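# Stand the toppled blocks back up in a tight row

## Task

Set each block from the row that fell over back up so it rests on one of its long edges, with all of them touching face against face in a single straight line made only of those blocks, and release them once that is achieved.

## Robot and tools

Robot: two arms, left_arm and right_arm, each a six-joint arm ending in a two-finger parallel gripper with a wrist camera. Bases in the scene frame: left_arm at (+0.002, +0.311, 0) m, right_arm at (-0.028, -0.253, 0) m, both turned only slightly about z. The names do not refer to sides of any image.

Scene frame: origin on the table surface midway between the arms, +x out over the table, +z up, left_arm on the +y side. Gripper frame: fingers point along the gripper's +z, and they close and open along its y axis. The reported end_effector_position is the spot between the finger pads, roughly 1 cm short of the fingertips.

execute_actions(actions): actions is a list of actions; each action is a list of up to 15 rows; each row lasts one control step (1/30 s), and if fewer than 15 rows are given the final row is repeated. An empty list just returns the current state and images. A row always holds 14 numbers in [-1, 1], both arms every time: left_arm dx, dy, dz, rx, ry, rz, opening, then right_arm in the same order. dx..rz are offsets, not poses: measured from that gripper's pose at the start of the action (for the first action in a call, the last pose reported), expressed in the gripper's own axes, and every row is relative to that same start, not added to the previous row. Scale: 1.0 equals 0.6 m of translation or 180 degrees of rotation; rx, ry, rz form a single rotation vector. opening is absolute: +1 fully open (0.094 m), -1 closed.

Per control step the target is clipped to within 70 mm and 16 degrees of the measured gripper pose, so a large offset may need several actions; after an action the arm only continues up to its last clipped pose. Position is favoured over orientation when both cannot be met. Elbows stop just before straight.

move(target, speed, blocking): target is one 14-number row laid out as above, offsets from the pose in the most recent result that printed one, in gripper axes, same scale; opening absolute and sent at the start. Both grippers travel straight-line paths that finish together in 0.5 to 10 s (cut off at 10 s). speed is m/s, 0.002 to 0.5, default 0.25; rotation limited to twice that in rad/s. Paths ignore obstacles and the other arm, and a gripper can lag, wander or overshoot the speed, worst near full reach. Faster contact and aiming further past the contact both press harder. blocking=false returns after 0.5 s while motion continues; other moves and execute_actions are refused until a result shows the move ended, so use wait or stop. The result adds a move: line with the ending (done, off_target, moving, held, fault), any limits (paced = pose clipped; held = some steps blocked, after which the arm may suddenly go fast) and each gripper's distance to its target. If only one arm is named, the other finished normally.

wait(seconds): 0 to 10; lets time pass holding last commands; returns early if a running move ends. stop(): brakes a running move (needs room, more when fast); fingers keep moving. zoom_image(camera, region): camera is cam_high, cam_left_wrist or cam_right_wrist; region [x0, y0, x1, y1] in pixels of that camera's last image, top-left origin, at most 504 by 504. read_manual(section): only "licences"; no motion. finished_scene(scene): pass the number of the current scene; irreversible, and the goal must already hold and stay held.

Results: a state line per arm with gripper position (m) and quat_wxyz in the scene frame (less accurate at long reach); Hand target lines showing where the controller is now driving each gripper; grip_measured on the same scale as the commanded opening; Joint positions, whose last value is the opening in metres; joint torques (offset, noisy, nonzero even unloaded); and possibly pose unreachable (clearance check altered a command), MOTOR HOT (from 85 °C) or FAULT lines.

Sag: arms usually stop a centimetre or more low, and repeated zero offsets let them drift down. To hold an arm in place, send the correction back to its desired pose in the first call of a reply and zeros afterwards, aiming higher if it still droops. Always send the opening each gripper should have.

Grip: the fingers go to the commanded grip_measured value; to hold something, command about 0.03 below the measured reading (less for a lighter grip). Readings may be off by about 1 mm. Pads give roughly 50 to 62 N, briefly more on first touch, less on very thin parts.

Cameras (504x504): cam_high is fixed high above, near (0.54, 0.46, 1.38) m, looking down at the table; the two wrist cameras are fisheye and move with their hands. Calibration numbers are approximate.

Joint ranges (rad): waist -2.880 to 2.880, shoulder 0 to 3.142, elbow 0 to 3.019, wrist pitch -1.693 to 1.571, wrist yaw -1.571 to 1.571, wrist roll -2.094 to 2.094.

Avoid: letting anything leave the table, dropping, slamming or shoving blocks hard, the arms striking or pressing each other, and long heavy holds that overheat a motor (at 100 °C that arm goes limp and falls). Held parts or loose objects may occasionally be nudged by outside disturbances.

Each tool is called after "Request:" as name([rows], argument=value, ...), one row to a line, values as JSON.

## Session

Request:
execute_actions(actions=[])

Scene clock: 0.00 s.
left_arm: end_effector_position=(+0.3014, +0.5936, +0.2170) grip_measured=+1.000 end_effector_quat_wxyz=(+0.074, -0.238, +0.968, -0.021) | right_arm: end_effector_position=(+0.2178, +0.4812, +0.2435) grip_measured=+1.000 end_effector_quat_wxyz=(+0.420, -0.309, +0.788, +0.327)
Joint positions: left_arm=[ 0.76   1.359  1.216 -1.325  0.115  0.318  0.094] | right_arm=[ 1.351  1.861  1.534 -0.135  0.238  0.406  0.094]
Joint velocities: left_arm=[-0.015 -0.015  0.002  0.002  0.037 -0.051  0.   ] | right_arm=[-0.005 -0.005  0.002 -0.027  0.007  0.007  0.   ]
Joint torques (N m, as the arm reports them, + toward a larger angle): no reading
Motor temperatures (°C, as the motors report them): left_arm=[29 29 28 28 27 26] | right_arm=[28 25 26 29 28 28]
Hand target (left_arm): +0.306, +0.598, +0.222; +0.080, -0.237, +0.968, -0.017
Hand target (right_arm): +0.219, +0.487, +0.255; +0.426, -0.305, +0.783, +0.335

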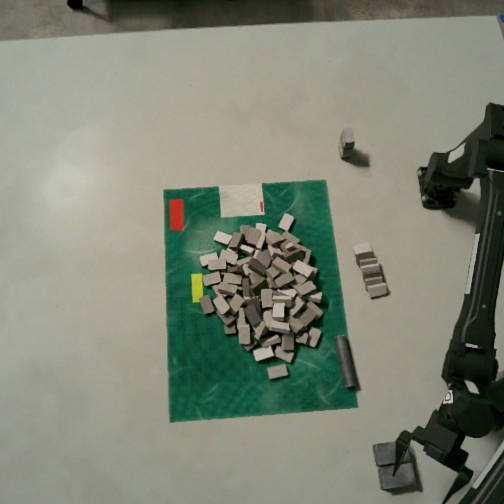

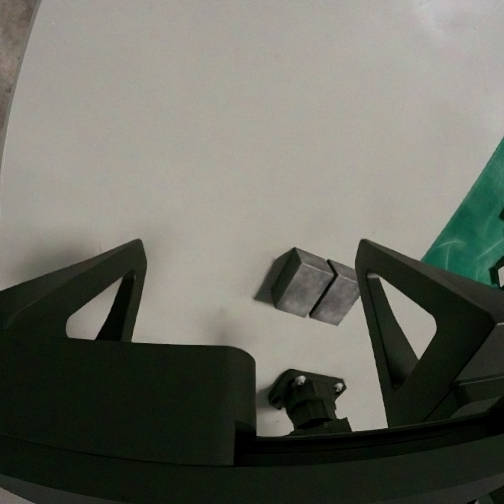

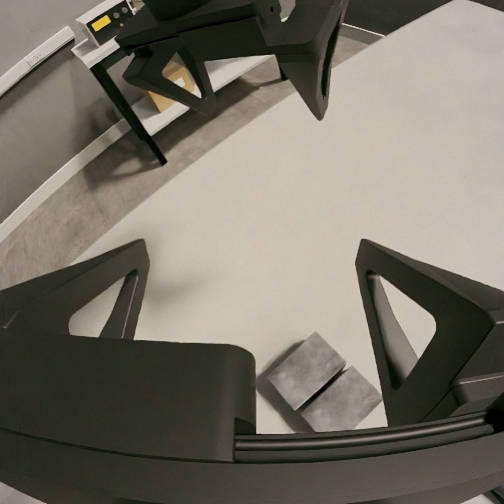

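Request:
zoom_image(camera="cam_high", region=[320, 220, 420, 320])

Region (320, 220, 420, 320) of cam_high's 504x504 image, scaled by 5.040, with more detail than that image has.

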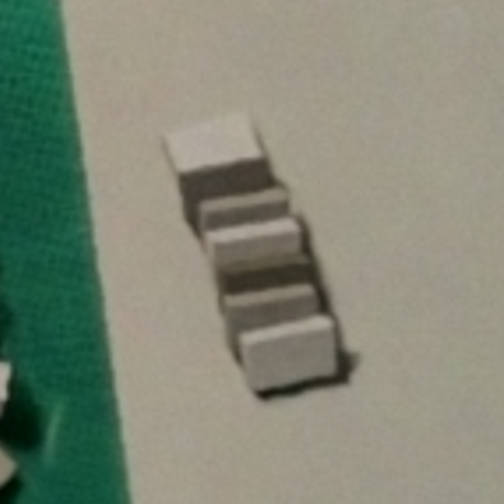

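Request:
move(target=[0,0,0,0,0,0,1,0.304,-0.52,-0.552,0.197,0.303,0.164,1])

Scene clock: 29.43 s.
left_arm: end_effector_position=(+0.3014, +0.5936, +0.2170) grip_measured=+1.000 end_effector_quat_wxyz=(+0.074, -0.238, +0.968, -0.021) | right_arm: end_effector_position=(+0.2343, +0.0046, +0.1495) grip_measured=+1.000 end_effector_quat_wxyz=(+0.008, -0.079, +0.997, +0.001)
Joint positions: left_arm=[ 0.76   1.359  1.216 -1.325  0.115  0.318  0.094] | right_arm=[ 0.832  1.34   1.022 -1.238  0.009  0.622  0.094]
Joint velocities: left_arm=[ 0.005 -0.015 -0.002 -0.007  0.066  0.022  0.   ] | right_arm=[ 0.005 -0.015 -0.012 -0.007  0.007 -0.066  0.   ]
Joint torques (N m, as the arm reports them, + toward a larger angle): left_arm=[  0.03 -13.61   7.94   0.87   0.04   0.21] | right_arm=[  1.45 -12.1    8.2    0.01   0.05  -0.27]
Motor temperatures (°C, as the motors report them): left_arm=[29 30 37 28 27 26] | right_arm=[28 30 34 29 28 28]
Hand target (left_arm): +0.301, +0.594, +0.217; +0.074, -0.238, +0.968, -0.021
Hand target (right_arm): +0.228, -0.001, +0.150; +0.002, -0.086, +0.996, -0.003
Off the commanded pose (left_arm): 0.000 m, 0 deg.
Off the commanded pose (right_arm): 0.015 m, 1 deg.
move: off_target (right_arm)
camera_calibration (this result's frames):
cam_right_wrist: T_world_to_cam=[[0.15481, -0.987832, -0.0148745, -0.0268637], [-0.802916, -0.134574, 0.580703, 0.103303], [-0.575639, -0.0779554, -0.81398, 0.382637], [0, 0, 0, 1]] pos_world=[0.307363, 0.0171936, 0.251071]

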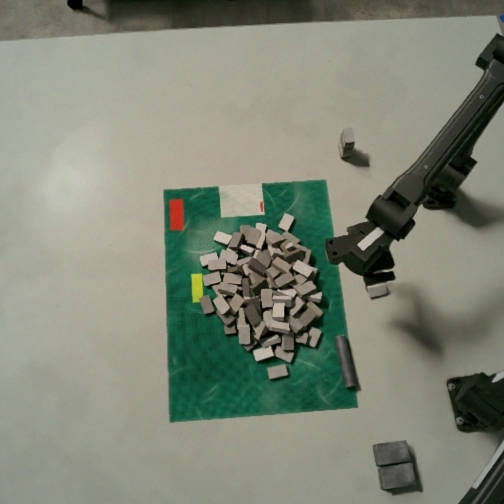

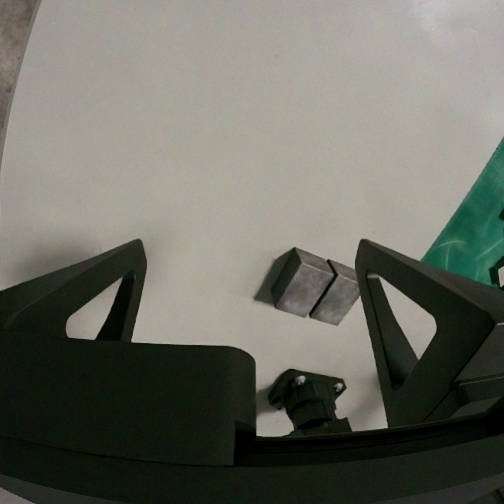

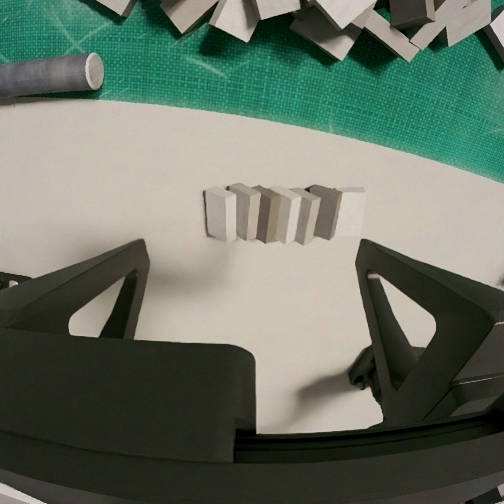

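Request:
move(target=[0,0,0,0,0,0,1,0.0,-0.02,0.14,0,0,0,1], speed=0.1)

Scene clock: 35.43 s.
left_arm: end_effector_position=(+0.3014, +0.5936, +0.2170) grip_measured=+1.000 end_effector_quat_wxyz=(+0.074, -0.238, +0.968, -0.021) | right_arm: end_effector_position=(+0.2362, -0.0030, +0.0715) grip_measured=+1.000 end_effector_quat_wxyz=(+0.009, -0.078, +0.997, +0.002)
Joint positions: left_arm=[ 0.76   1.359  1.216 -1.325  0.115  0.318  0.094] | right_arm=[ 0.813  1.422  0.878 -1.011  0.009  0.607  0.094]
Joint velocities: left_arm=[-0.005  0.005 -0.022  0.027  0.007  0.037  0.   ] | right_arm=[ 0.005 -0.024  0.002  0.007  0.007  0.037  0.   ]
Joint torques (N m, as the arm reports them, + toward a larger angle): left_arm=[  0.26 -13.87   7.96   0.89   0.06   0.19] | right_arm=[  0.32 -11.86   7.49   1.24   0.06  -0.23]
Motor temperatures (°C, as the motors report them): left_arm=[29 30 37 28 27 26] | right_arm=[28 29 33 29 28 28]
Hand target (left_arm): +0.301, +0.594, +0.217; +0.074, -0.238, +0.968, -0.021
Hand target (right_arm): +0.238, -0.005, +0.065; +0.008, -0.079, +0.997, +0.001
Off the commanded pose (left_arm): 0.000 m, 0 deg.
Off the commanded pose (right_arm): 0.007 m, 0 deg.
move: done
camera_calibration (this result's frames):
cam_right_wrist: T_world_to_cam=[[0.151805, -0.988292, -0.0152705, -0.0350309], [-0.803837, -0.132433, 0.57992, 0.149306], [-0.575153, -0.0757599, -0.81453, 0.319591], [0, 0, 0, 1]] pos_world=[0.309149, 0.00936439, 0.173196]

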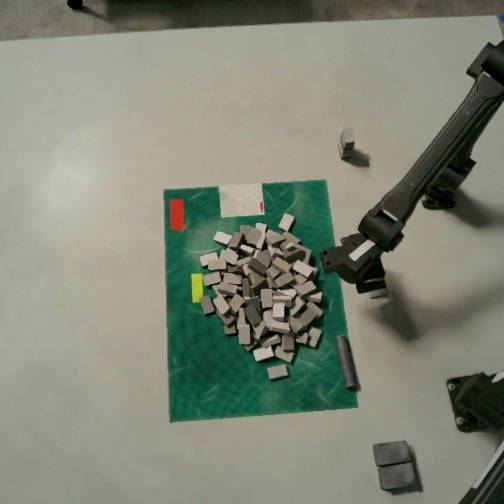

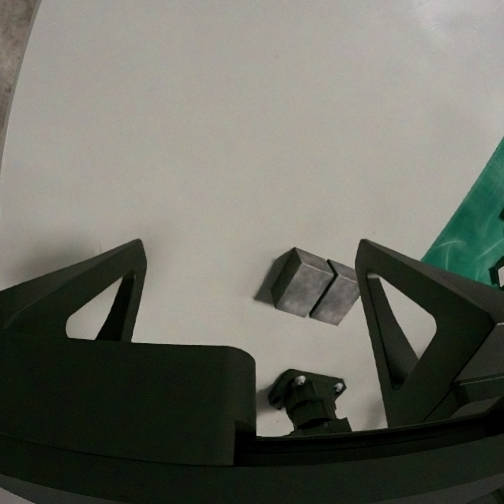

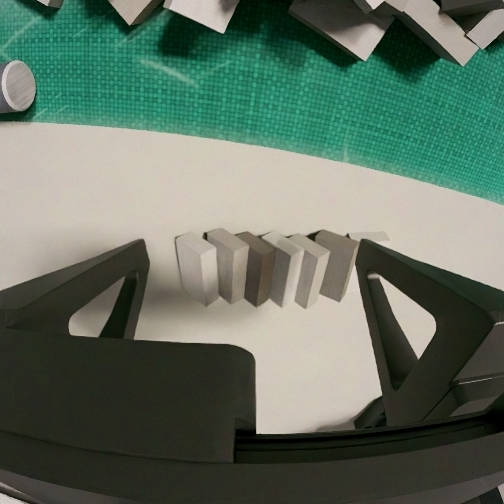

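Request:
move(target=[0,0,0,0,0,0,1,0.078,-0.135,0,0,0,0,-1], speed=0.1)

Request:
move(target=[0,0,0,0,0,0,1,0,0,0.06,0,0,0,-1], speed=0.05)

Scene clock: 46.67 s.
left_arm: end_effector_position=(+0.3014, +0.5936, +0.2170) grip_measured=+1.000 end_effector_quat_wxyz=(+0.074, -0.238, +0.968, -0.021) | right_arm: end_effector_position=(+0.2095, -0.0850, +0.0719) grip_measured=-0.980 end_effector_quat_wxyz=(+0.017, -0.074, +0.997, +0.006)
Joint positions: left_arm=[ 0.76   1.359  1.216 -1.325  0.115  0.318  0.094] | right_arm=[ 0.671  1.21   0.685 -1.011  0.007  0.473  0.001]
Joint velocities: left_arm=[-0.005 -0.034  0.002 -0.022 -0.007 -0.022  0.   ] | right_arm=[-0.015 -0.015 -0.007  0.002 -0.007  0.022 -0.001]
Joint torques (N m, as the arm reports them, + toward a larger angle): left_arm=[  0.33 -13.81   7.98   0.86   0.05   0.18] | right_arm=[  0.31 -10.3    7.67  -0.2    0.05  -0.2 ]
Motor temperatures (°C, as the motors report them): left_arm=[29 30 37 28 27 26] | right_arm=[28 28 32 29 28 28]
Hand target (left_arm): +0.301, +0.594, +0.217; +0.074, -0.238, +0.968, -0.021
Hand target (right_arm): +0.203, -0.091, +0.070; +0.007, -0.078, +0.997, +0.002
Off the commanded pose (left_arm): 0.000 m, 0 deg.
Off the commanded pose (right_arm): 0.009 m, 1 deg.
move: done
camera_calibration (this result's frames):
cam_right_wrist: T_world_to_cam=[[0.143821, -0.989313, -0.0239804, -0.109785], [-0.813647, -0.132007, 0.566174, 0.119877], [-0.563289, -0.0619162, -0.823937, 0.297671], [0, 0, 0, 1]] pos_world=[0.281002, -0.0743566, 0.174758]

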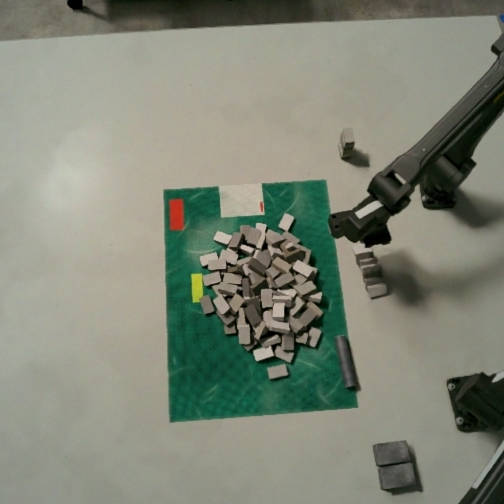

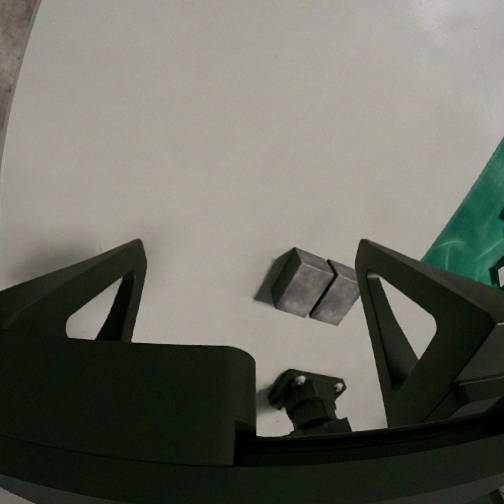

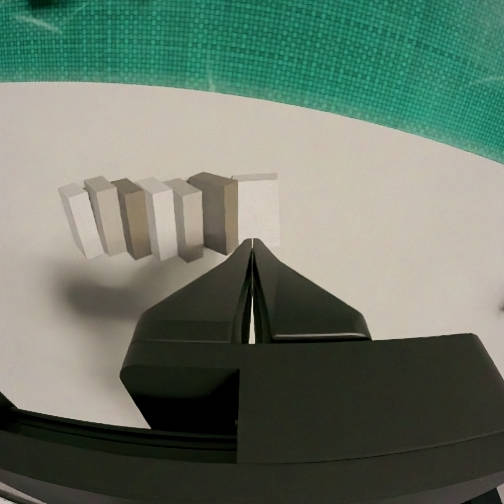

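Scene clock: 47.70 s.
left_arm: end_effector_position=(+0.3014, +0.5936, +0.2170) grip_measured=+1.000 end_effector_quat_wxyz=(+0.074, -0.238, +0.968, -0.021) | right_arm: end_effector_position=(+0.2125, -0.0828, +0.0424) grip_measured=-0.980 end_effector_quat_wxyz=(+0.019, -0.074, +0.997, +0.008)
Joint positions: left_arm=[ 0.76   1.359  1.216 -1.325  0.115  0.318  0.094] | right_arm=[ 0.671  1.273  0.645 -0.903  0.007  0.473  0.001]
Joint velocities: left_arm=[-0.005  0.005 -0.007  0.012 -0.066 -0.037  0.   ] | right_arm=[ 0.005 -0.024  0.007  0.022  0.007 -0.051  0.001]
Joint torques (N m, as the arm reports them, + toward a larger angle): left_arm=[ -0.16 -13.45   7.92   0.96   0.07   0.18] | right_arm=[ 1.4  -7.5   6.78  1.22  0.09 -0.1 ]
Motor temperatures (°C, as the motors report them): left_arm=[29 30 37 28 27 26] | right_arm=[28 28 32 29 28 28]
Hand target (left_arm): +0.301, +0.594, +0.217; +0.074, -0.238, +0.968, -0.021
Hand target (right_arm): +0.211, -0.084, +0.036; +0.017, -0.074, +0.997, +0.006
Off the commanded pose (left_arm): 0.000 m, 0 deg.
Off the commanded pose (right_arm): 0.007 m, 0 deg.
move: done
camera_calibration (this result's frames):
cam_right_wrist: T_world_to_cam=[[0.144283, -0.989198, -0.0258876, -0.108819], [-0.815528, -0.133688, 0.563065, 0.139669], [-0.560444, -0.060129, -0.826007, 0.274829], [0, 0, 0, 1]] pos_world=[0.283631, -0.0724464, 0.145551]

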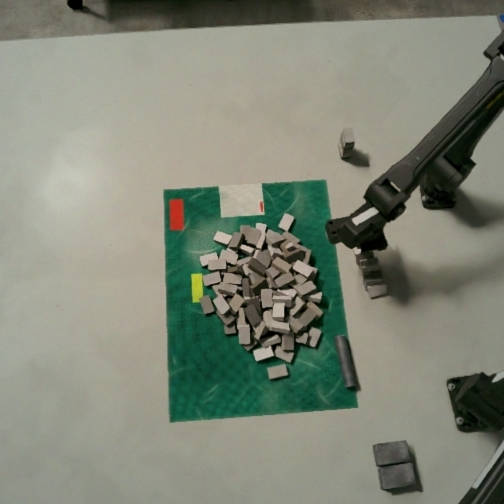

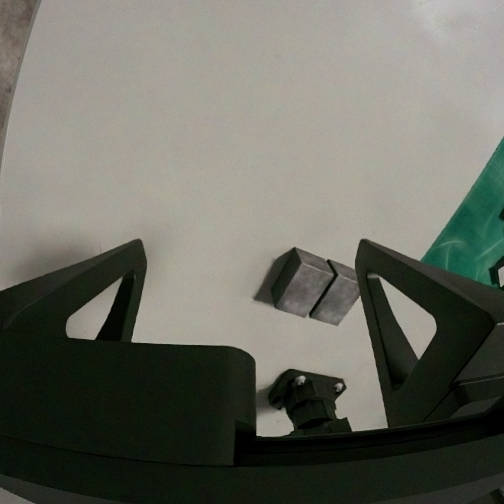

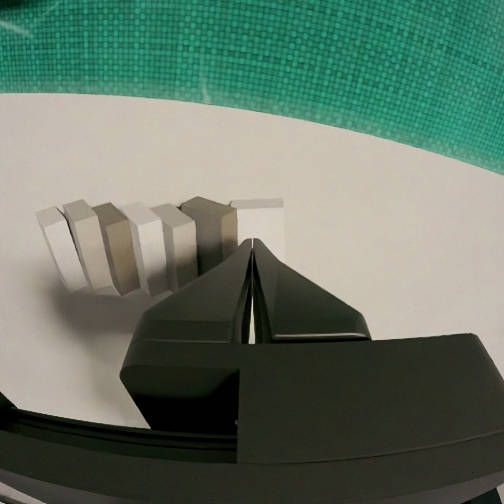

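Request:
move(target=[0,0,0,0,0,0,1,0.015,-0.006,0.033,0,0,0,-1], speed=0.03)

Request:
move(target=[0,0,0,0,0,0,1,0,0.05,0,0,0,0,-1], speed=0.02)

Scene clock: 52.63 s.
left_arm: end_effector_position=(+0.3014, +0.5936, +0.2170) grip_measured=+1.000 end_effector_quat_wxyz=(+0.074, -0.238, +0.968, -0.021) | right_arm: end_effector_position=(+0.2073, -0.0865, +0.0291) grip_measured=-0.980 end_effector_quat_wxyz=(+0.021, -0.074, +0.997, +0.009)
Joint positions: left_arm=[ 0.76   1.359  1.216 -1.325  0.115  0.318  0.094] | right_arm=[ 0.671  1.28   0.607 -0.852  0.007  0.473  0.001]
Joint velocities: left_arm=[-0.015 -0.005 -0.012 -0.002 -0.081 -0.125  0.   ] | right_arm=[ 0.005  0.015  0.007  0.002  0.007 -0.037 -0.   ]
Joint torques (N m, as the arm reports them, + toward a larger angle): left_arm=[ -0.1  -13.89   7.98   0.85   0.04   0.19] | right_arm=[ 1.8  -8.    6.7   1.4   0.09 -0.08]
Motor temperatures (°C, as the motors report them): left_arm=[29 30 37 28 27 26] | right_arm=[28 28 32 29 28 28]
Hand target (left_arm): +0.301, +0.594, +0.217; +0.074, -0.238, +0.968, -0.021
Hand target (right_arm): +0.205, -0.087, +0.022; +0.019, -0.074, +0.997, +0.008
Off the commanded pose (left_arm): 0.000 m, 0 deg.
Off the commanded pose (right_arm): 0.007 m, 0 deg.
move: done
camera_calibration (this result's frames):
cam_right_wrist: T_world_to_cam=[[0.14441, -0.989107, -0.0285056, -0.112028], [-0.818139, -0.135553, 0.558814, 0.142936], [-0.556591, -0.0573768, -0.828803, 0.260218], [0, 0, 0, 1]] pos_world=[0.277955, -0.0765013, 0.132601]

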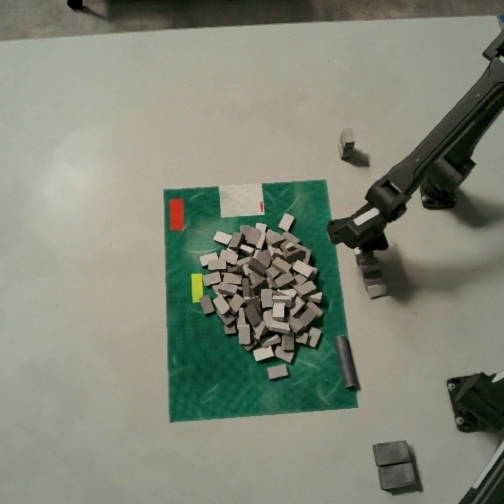

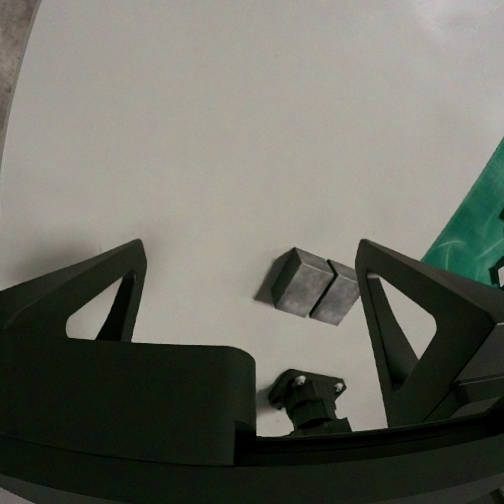

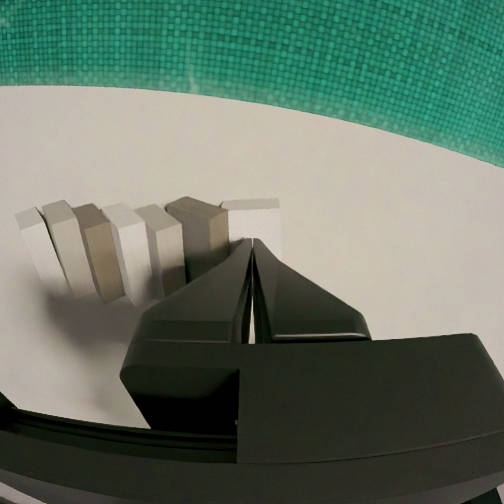

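Scene clock: 54.47 s.
left_arm: end_effector_position=(+0.3014, +0.5936, +0.2170) grip_measured=+1.000 end_effector_quat_wxyz=(+0.074, -0.238, +0.968, -0.021) | right_arm: end_effector_position=(+0.1915, -0.0703, +0.0225) grip_measured=-0.981 end_effector_quat_wxyz=(+0.013, -0.075, +0.997, +0.000)
Joint positions: left_arm=[ 0.76   1.359  1.216 -1.325  0.115  0.318  0.094] | right_arm=[ 0.754  1.305  0.607 -0.852  0.015  0.553  0.001]
Joint velocities: left_arm=[ 0.005  0.005 -0.002  0.002 -0.007  0.007  0.   ] | right_arm=[-0.005 -0.015 -0.002 -0.002 -0.066  0.007 -0.001]
Joint torques (N m, as the arm reports them, + toward a larger angle): left_arm=[  0.28 -13.43   7.99   0.95   0.05   0.18] | right_arm=[ 1.24 -8.19 10.98  0.52 -0.02  0.02]
Motor temperatures (°C, as the motors report them): left_arm=[29 30 37 28 27 26] | right_arm=[28 28 32 29 28 28]
Hand target (left_arm): +0.301, +0.594, +0.217; +0.074, -0.238, +0.968, -0.021
Hand target (right_arm): +0.202, -0.057, +0.030; +0.022, -0.074, +0.997, +0.009
Off the commanded pose (left_arm): 0.000 m, 0 deg.
Off the commanded pose (right_arm): 0.019 m, 1 deg.
move: off_target (right_arm)
camera_calibration (this result's frames):
cam_right_wrist: T_world_to_cam=[[0.147265, -0.989028, -0.0117297, -0.094756], [-0.809032, -0.127269, 0.57382, 0.13443], [-0.569017, -0.0750136, -0.818897, 0.247878], [0, 0, 0, 1]] pos_world=[0.263759, -0.0580133, 0.124736]

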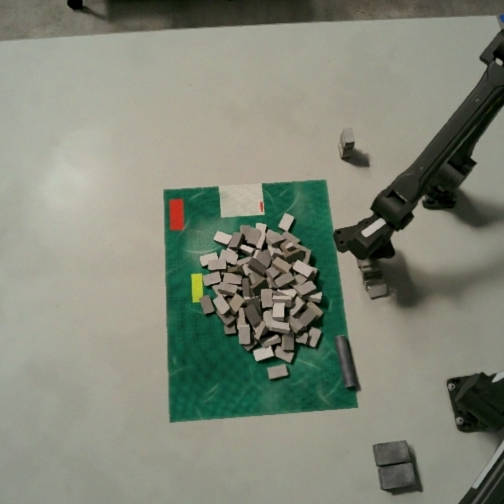

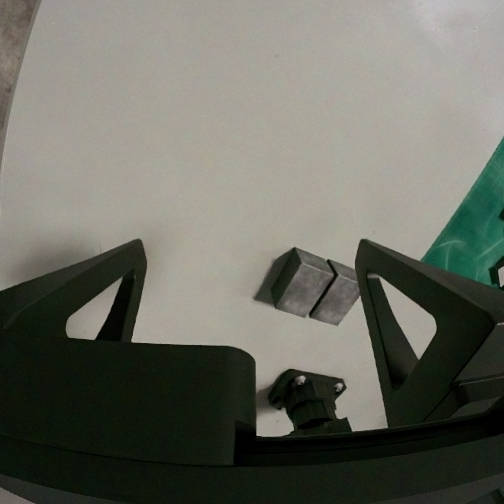

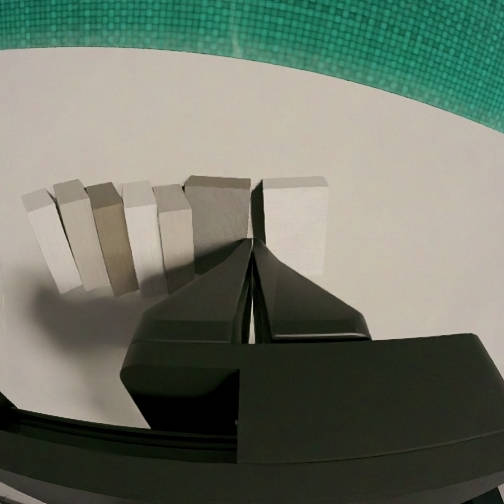

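Request:
move(target=[0,0,0,0,0,0,1,-0.01,-0.005,-0.07,0,0,0,-1], speed=0.06)

Request:
move(target=[0,0,0,0,0,0,1,-0.015,0.125,0,0,0,0,1], speed=0.08)

Scene clock: 62.00 s.
left_arm: end_effector_position=(+0.3014, +0.5936, +0.2170) grip_measured=+1.000 end_effector_quat_wxyz=(+0.074, -0.238, +0.968, -0.021) | right_arm: end_effector_position=(+0.1818, -0.0823, +0.0486) grip_measured=-0.981 end_effector_quat_wxyz=(-0.001, -0.074, +0.997, -0.010)
Joint positions: left_arm=[ 0.76   1.359  1.216 -1.325  0.115  0.318  0.094] | right_arm=[ 0.744  1.228  0.628 -0.985  0.015  0.545  0.001]
Joint velocities: left_arm=[ 0.005 -0.005  0.002 -0.017  0.022 -0.007  0.   ] | right_arm=[ 0.005 -0.005 -0.002 -0.017 -0.066 -0.037  0.   ]
Joint torques (N m, as the arm reports them, + toward a larger angle): left_arm=[ -0.02 -13.74   7.97   1.     0.03   0.16] | right_arm=[-0.56 -8.29 12.6  -0.22  0.1  -0.2 ]
Motor temperatures (°C, as the motors report them): left_arm=[29 30 37 28 27 26] | right_arm=[28 27 33 29 28 28]
Hand target (left_arm): +0.301, +0.594, +0.217; +0.074, -0.238, +0.968, -0.021
Hand target (right_arm): +0.196, -0.073, +0.065; +0.013, -0.075, +0.997, +0.000
Off the commanded pose (left_arm): 0.000 m, 0 deg.
Off the commanded pose (right_arm): 0.024 m, 2 deg.
move: off_target (right_arm)
camera_calibration (this result's frames):
cam_right_wrist: T_world_to_cam=[[0.144554, -0.989475, 0.00656263, -0.105367], [-0.793732, -0.111993, 0.597868, 0.107364], [-0.590841, -0.0916334, -0.801567, 0.264551], [0, 0, 0, 1]] pos_world=[0.256757, -0.0679927, 0.148557]

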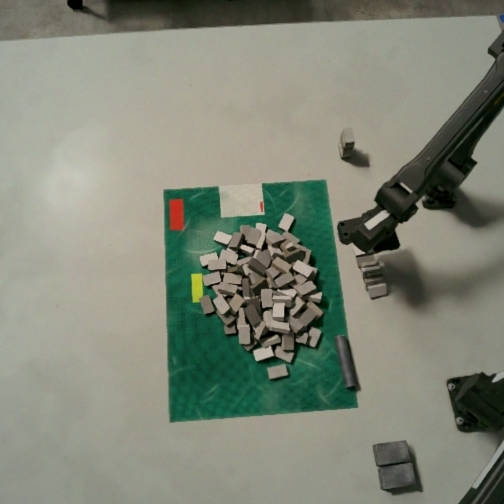

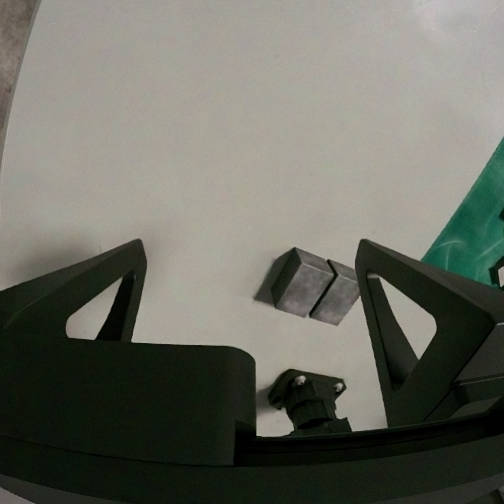

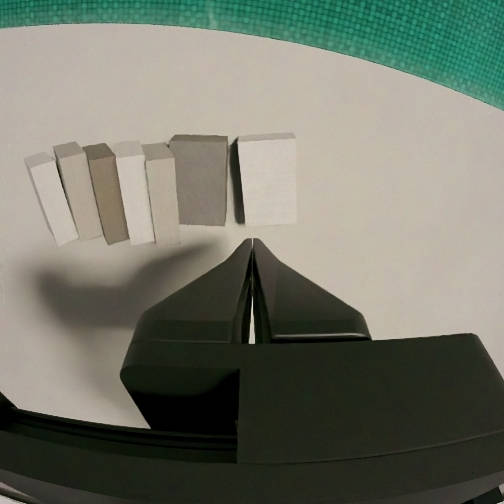

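Scene clock: 63.27 s.
left_arm: end_effector_position=(+0.3014, +0.5936, +0.2170) grip_measured=+1.000 end_effector_quat_wxyz=(+0.074, -0.238, +0.968, -0.021) | right_arm: end_effector_position=(+0.1644, -0.0266, +0.0389) grip_measured=+1.000 end_effector_quat_wxyz=(-0.017, -0.079, +0.996, -0.028)
Joint positions: left_arm=[ 0.76   1.359  1.216 -1.325  0.115  0.318  0.094] | right_arm=[ 0.926  1.358  0.709 -0.985  0.015  0.718  0.094]
Joint velocities: left_arm=[-0.005  0.005  0.012 -0.027 -0.037 -0.037  0.   ] | right_arm=[-0.005 -0.005 -0.002 -0.007 -0.022  0.007  0.   ]
Joint torques (N m, as the arm reports them, + toward a larger angle): left_arm=[  0.54 -13.86   7.9    0.97   0.05   0.2 ] | right_arm=[ 1.78 -8.66 12.03  0.95  0.11 -0.01]
Motor temperatures (°C, as the motors report them): left_arm=[29 30 37 28 27 26] | right_arm=[28 27 33 29 28 28]
Hand target (left_arm): +0.301, +0.594, +0.217; +0.074, -0.238, +0.968, -0.021
Hand target (right_arm): +0.178, -0.007, +0.048; +0.000, -0.074, +0.997, -0.011
Off the commanded pose (left_arm): 0.000 m, 0 deg.
Off the commanded pose (right_arm): 0.026 m, 3 deg.
move: off_target (right_arm)
camera_calibration (this result's frames):
cam_right_wrist: T_world_to_cam=[[0.154718, -0.987181, 0.0392035, -0.0505261], [-0.775681, -0.0968033, 0.623657, 0.101978], [-0.611867, -0.1269, -0.780715, 0.25329], [0, 0, 0, 1]] pos_world=[0.2419, -0.0078639, 0.136129]

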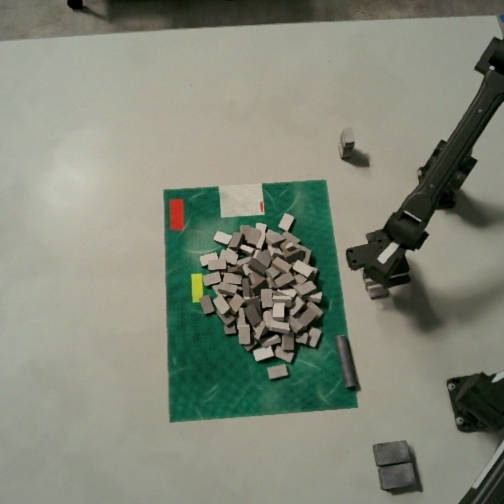

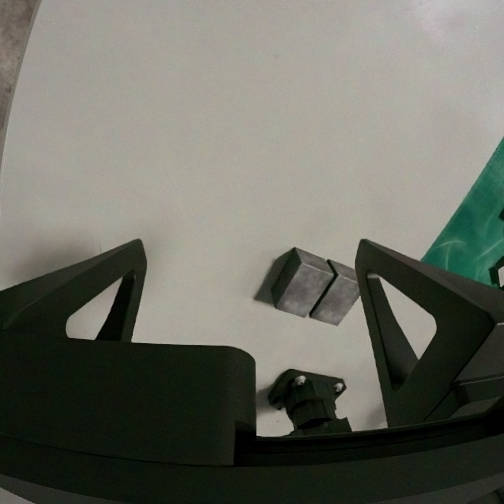

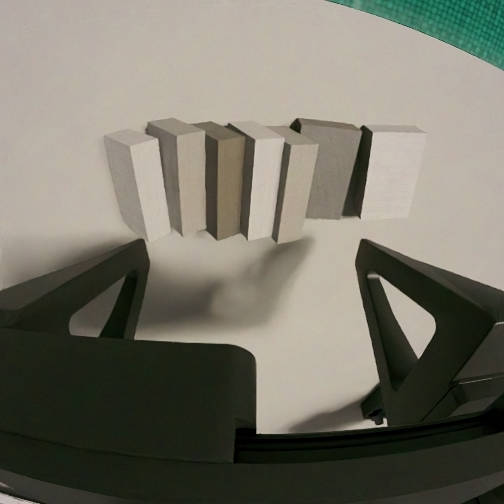

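Request:
move(target=[0,0,0,0,0,0,1,-0.082,0.06,-0.077,-0.017,-0.012,0,1], speed=0.08)

Scene clock: 73.47 s.
left_arm: end_effector_position=(+0.3014, +0.5936, +0.2170) grip_measured=+1.000 end_effector_quat_wxyz=(+0.074, -0.238, +0.968, -0.021) | right_arm: end_effector_position=(+0.1961, +0.0089, +0.0723) grip_measured=+1.000 end_effector_quat_wxyz=(-0.003, -0.077, +0.997, -0.004)
Joint positions: left_arm=[ 0.76   1.359  1.216 -1.325  0.115  0.318  0.094] | right_arm=[ 0.915  1.389  0.847 -1.039  0.002  0.71   0.094]
Joint velocities: left_arm=[-0.005 -0.015 -0.007 -0.007  0.037  0.022  0.   ] | right_arm=[-0.005 -0.005  0.012 -0.027  0.007 -0.066  0.   ]
Joint torques (N m, as the arm reports them, + toward a larger angle): left_arm=[  0.28 -13.53   7.93   0.97   0.06   0.2 ] | right_arm=[ -0.04 -10.6   12.87  -0.39   0.03  -0.21]
Motor temperatures (°C, as the motors report them): left_arm=[29 30 38 28 27 26] | right_arm=[28 27 35 29 28 28]
Hand target (left_arm): +0.301, +0.594, +0.217; +0.074, -0.238, +0.968, -0.021
Hand target (right_arm): +0.208, +0.018, +0.082; -0.000, -0.079, +0.997, +0.001
Off the commanded pose (left_arm): 0.000 m, 0 deg.
Off the commanded pose (right_arm): 0.019 m, 1 deg.
move: off_target (right_arm)
camera_calibration (this result's frames):
cam_right_wrist: T_world_to_cam=[[0.150445, -0.988605, -0.00511674, -0.0176788], [-0.790179, -0.123356, 0.600334, 0.113952], [-0.594124, -0.086274, -0.799733, 0.300787], [0, 0, 0, 1]] pos_world=[0.271407, 0.0225294, 0.172049]

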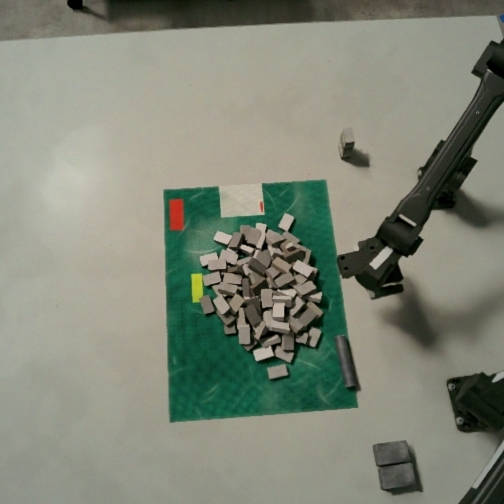

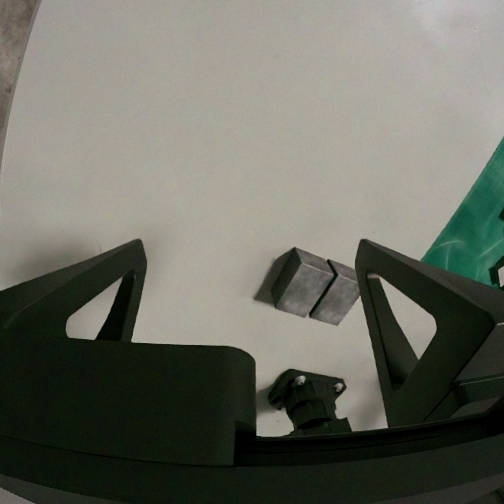

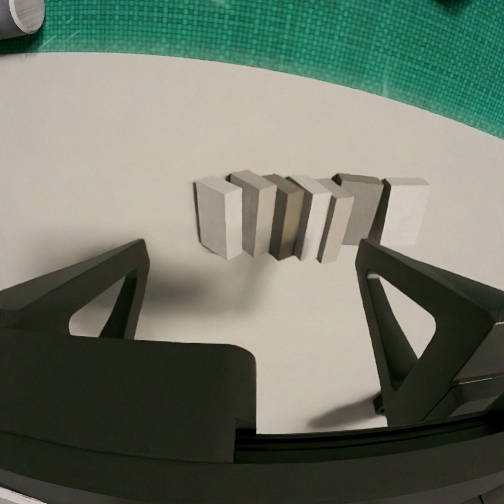

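Request:
move(target=[0,0,0,0,0,0,1,0.012,-0.027,0.08,0,0,0,1], speed=0.04)

Scene clock: 78.97 s.
left_arm: end_effector_position=(+0.3014, +0.5936, +0.2170) grip_measured=+1.000 end_effector_quat_wxyz=(+0.074, -0.238, +0.968, -0.021) | right_arm: end_effector_position=(+0.1907, -0.0043, +0.0318) grip_measured=+1.000 end_effector_quat_wxyz=(-0.001, -0.076, +0.997, -0.002)
Joint positions: left_arm=[ 0.76   1.359  1.216 -1.325  0.115  0.318  0.094] | right_arm=[ 0.902  1.422  0.752 -0.904  0.002  0.699  0.094]
Joint velocities: left_arm=[-0.005  0.005 -0.012 -0.007  0.022 -0.081  0.   ] | right_arm=[ 0.015  0.005  0.007 -0.002  0.081 -0.037  0.   ]
Joint torques (N m, as the arm reports them, + toward a larger angle): left_arm=[ -0.04 -13.88   7.89   0.84   0.04   0.17] | right_arm=[ 0.67 -9.76  6.76  1.37  0.15 -0.22]
Motor temperatures (°C, as the motors report them): left_arm=[29 30 38 28 27 26] | right_arm=[28 27 35 29 28 28]
Hand target (left_arm): +0.301, +0.594, +0.217; +0.074, -0.238, +0.968, -0.021
Hand target (right_arm): +0.191, -0.008, +0.024; -0.004, -0.077, +0.997, -0.005
Off the commanded pose (left_arm): 0.000 m, 0 deg.
Off the commanded pose (right_arm): 0.009 m, 0 deg.
move: done
camera_calibration (this result's frames):
cam_right_wrist: T_world_to_cam=[[0.147835, -0.988968, -0.00938582, -0.0294344], [-0.793004, -0.124201, 0.596422, 0.13303], [-0.591008, -0.0807287, -0.802616, 0.26358], [0, 0, 0, 1]] pos_world=[0.265622, 0.0086913, 0.131936]

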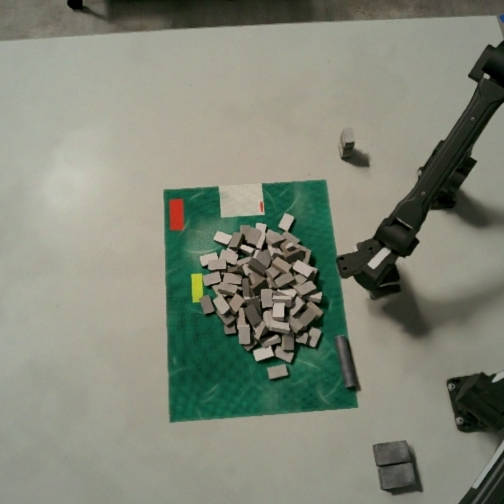

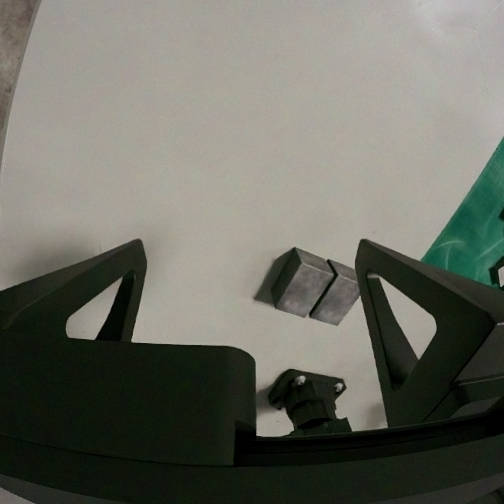

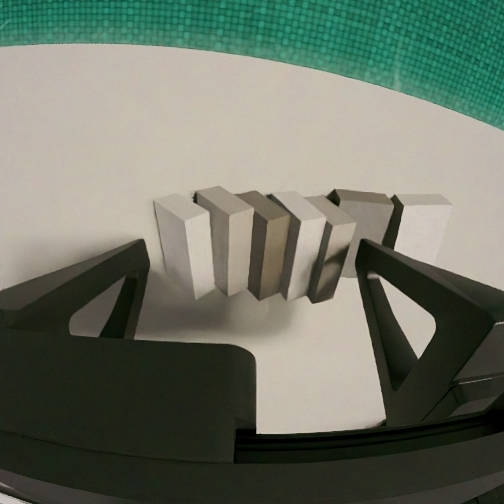

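Lower a bit, then close gradually.

Request:
move(target=[0,0,0,0,0,0,1,0.005,-0.004,0.02,0,0,0,1], speed=0.02)

Request:
execute_actions([
  [[0,0,0,0,0,0,1,0,0,0,0,0,0,0.8]],
  [[0,0,0,0,0,0,1,0,0,0,0,0,0,0.65]],
  [[0,0,0,0,0,0,1,0,0,0,0,0,0,0.5]],
  [[0,0,0,0,0,0,1,0,0,0,0,0,0,0.35]],
  [[0,0,0,0,0,0,1,0,0,0,0,0,0,0.2]],
])

Scene clock: 85.27 s.
left_arm: end_effector_position=(+0.3014, +0.5936, +0.2170) grip_measured=+1.000 end_effector_quat_wxyz=(+0.074, -0.238, +0.968, -0.021) | right_arm: end_effector_position=(+0.1899, -0.0051, +0.0279) grip_measured=+1.000 end_effector_quat_wxyz=(+0.002, -0.076, +0.997, +0.001)
Joint positions: left_arm=[ 0.76   1.359  1.216 -1.325  0.115  0.318  0.094] | right_arm=[ 0.902  1.422  0.739 -0.883  0.002  0.699  0.094]
Joint velocities: left_arm=[-0.005 -0.005 -0.002 -0.012  0.095  0.051  0.   ] | right_arm=[ 0.015 -0.015  0.002  0.002 -0.022 -0.007  0.   ]
Joint torques (N m, as the arm reports them, + toward a larger angle): left_arm=[ -0.11 -13.72   7.95   0.85   0.05   0.22] | right_arm=[ 1.2  -9.76  6.43  1.07  0.1  -0.11]
Motor temperatures (°C, as the motors report them): left_arm=[29 30 38 28 27 26] | right_arm=[28 27 34 29 28 28]
Hand target (left_arm): +0.301, +0.594, +0.217; +0.074, -0.238, +0.968, -0.021
Hand target (right_arm): +0.188, -0.007, +0.020; -0.001, -0.076, +0.997, -0.002
Off the commanded pose (left_arm): 0.000 m, 0 deg.
Off the commanded pose (right_arm): 0.009 m, 0 deg.
move: done
camera_calibration (this result's frames):
cam_right_wrist: T_world_to_cam=[[0.148275, -0.988839, -0.0145612, -0.0301428], [-0.796092, -0.128083, 0.591467, 0.135339], [-0.58673, -0.0761076, -0.806198, 0.25928], [0, 0, 0, 1]] pos_world=[0.264339, 0.00726137, 0.128543]

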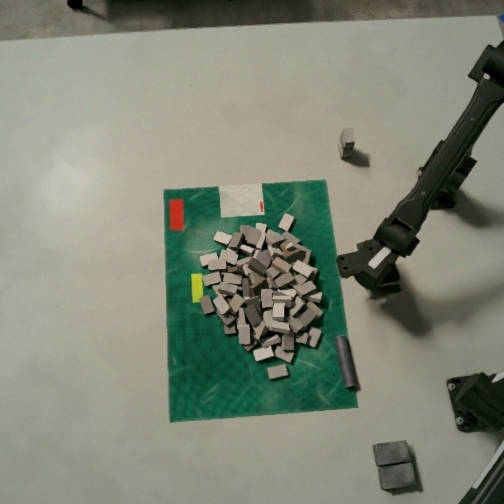

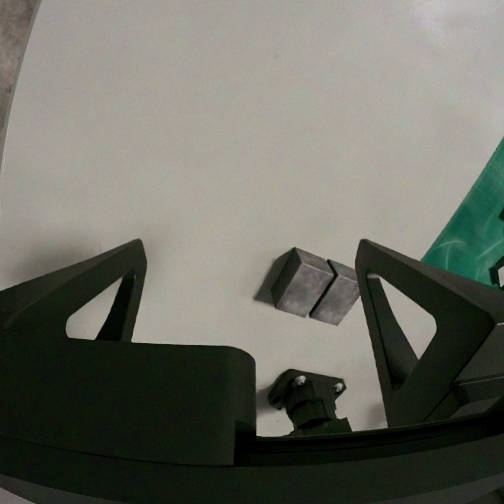

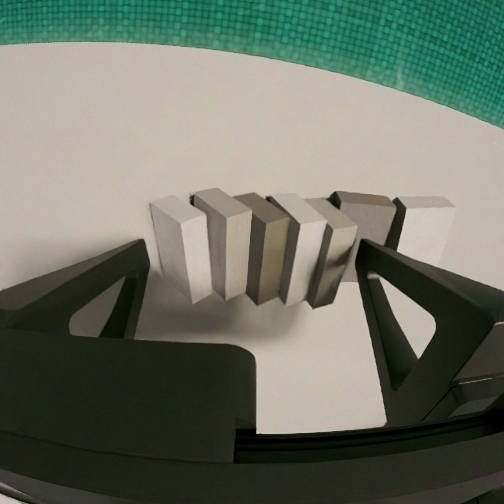

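Scene clock: 87.77 s.
left_arm: end_effector_position=(+0.3014, +0.5936, +0.2170) grip_measured=+1.000 end_effector_quat_wxyz=(+0.074, -0.238, +0.968, -0.021) | right_arm: end_effector_position=(+0.1908, -0.0049, +0.0334) grip_measured=+0.203 end_effector_quat_wxyz=(+0.006, -0.075, +0.997, +0.006)
Joint positions: left_arm=[ 0.76   1.359  1.216 -1.325  0.115  0.318  0.094] | right_arm=[ 0.899  1.405  0.739 -0.889  0.     0.699  0.057]
Joint velocities: left_arm=[ 0.005 -0.005  0.012 -0.007  0.022 -0.095  0.   ] | right_arm=[-0.005 -0.015  0.012  0.017 -0.007  0.007  0.001]
Joint torques (N m, as the arm reports them, + toward a larger angle): left_arm=[  0.1  -13.78   7.93   0.89   0.05   0.2 ] | right_arm=[ 1.77 -9.51  7.53  0.75  0.02 -0.13]
Motor temperatures (°C, as the motors report them): left_arm=[29 30 38 28 27 26] | right_arm=[28 27 34 29 28 28]
Hand target (left_arm): +0.301, +0.594, +0.217; +0.074, -0.238, +0.968, -0.021
Hand target (right_arm): +0.189, -0.004, +0.028; +0.001, -0.076, +0.997, +0.003
Off the commanded pose (left_arm): 0.000 m, 0 deg.
Off the commanded pose (right_arm): 0.005 m, 1 deg.
camera_calibration (this result's frames):
cam_right_wrist: T_world_to_cam=[[0.146164, -0.988973, -0.0238552, -0.0292306], [-0.800599, -0.13242, 0.584386, 0.133887], [-0.5811, -0.0663177, -0.811125, 0.263396], [0, 0, 0, 1]] pos_world=[0.264522, 0.00628884, 0.134709]

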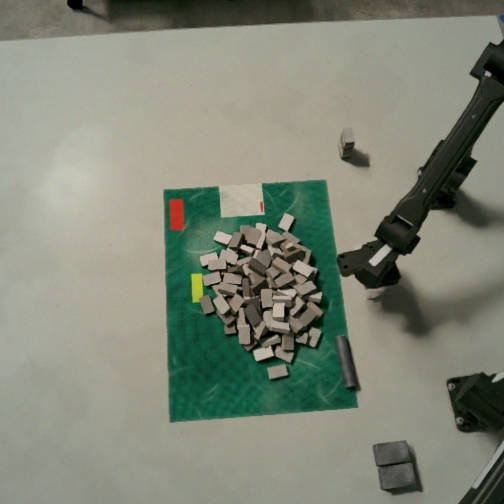

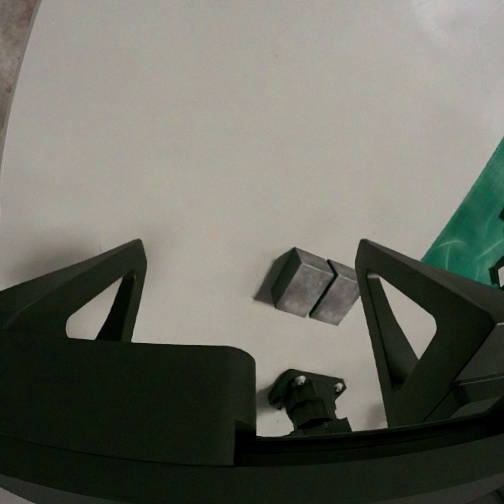

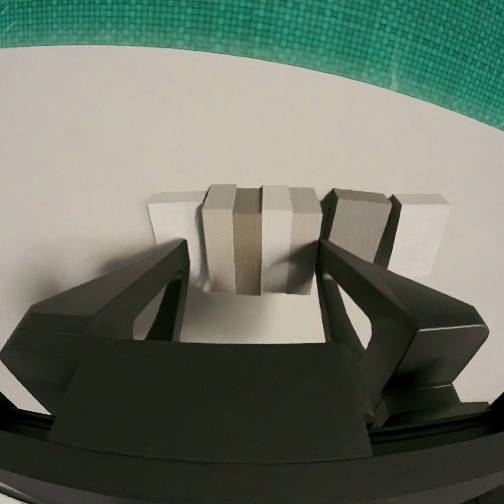

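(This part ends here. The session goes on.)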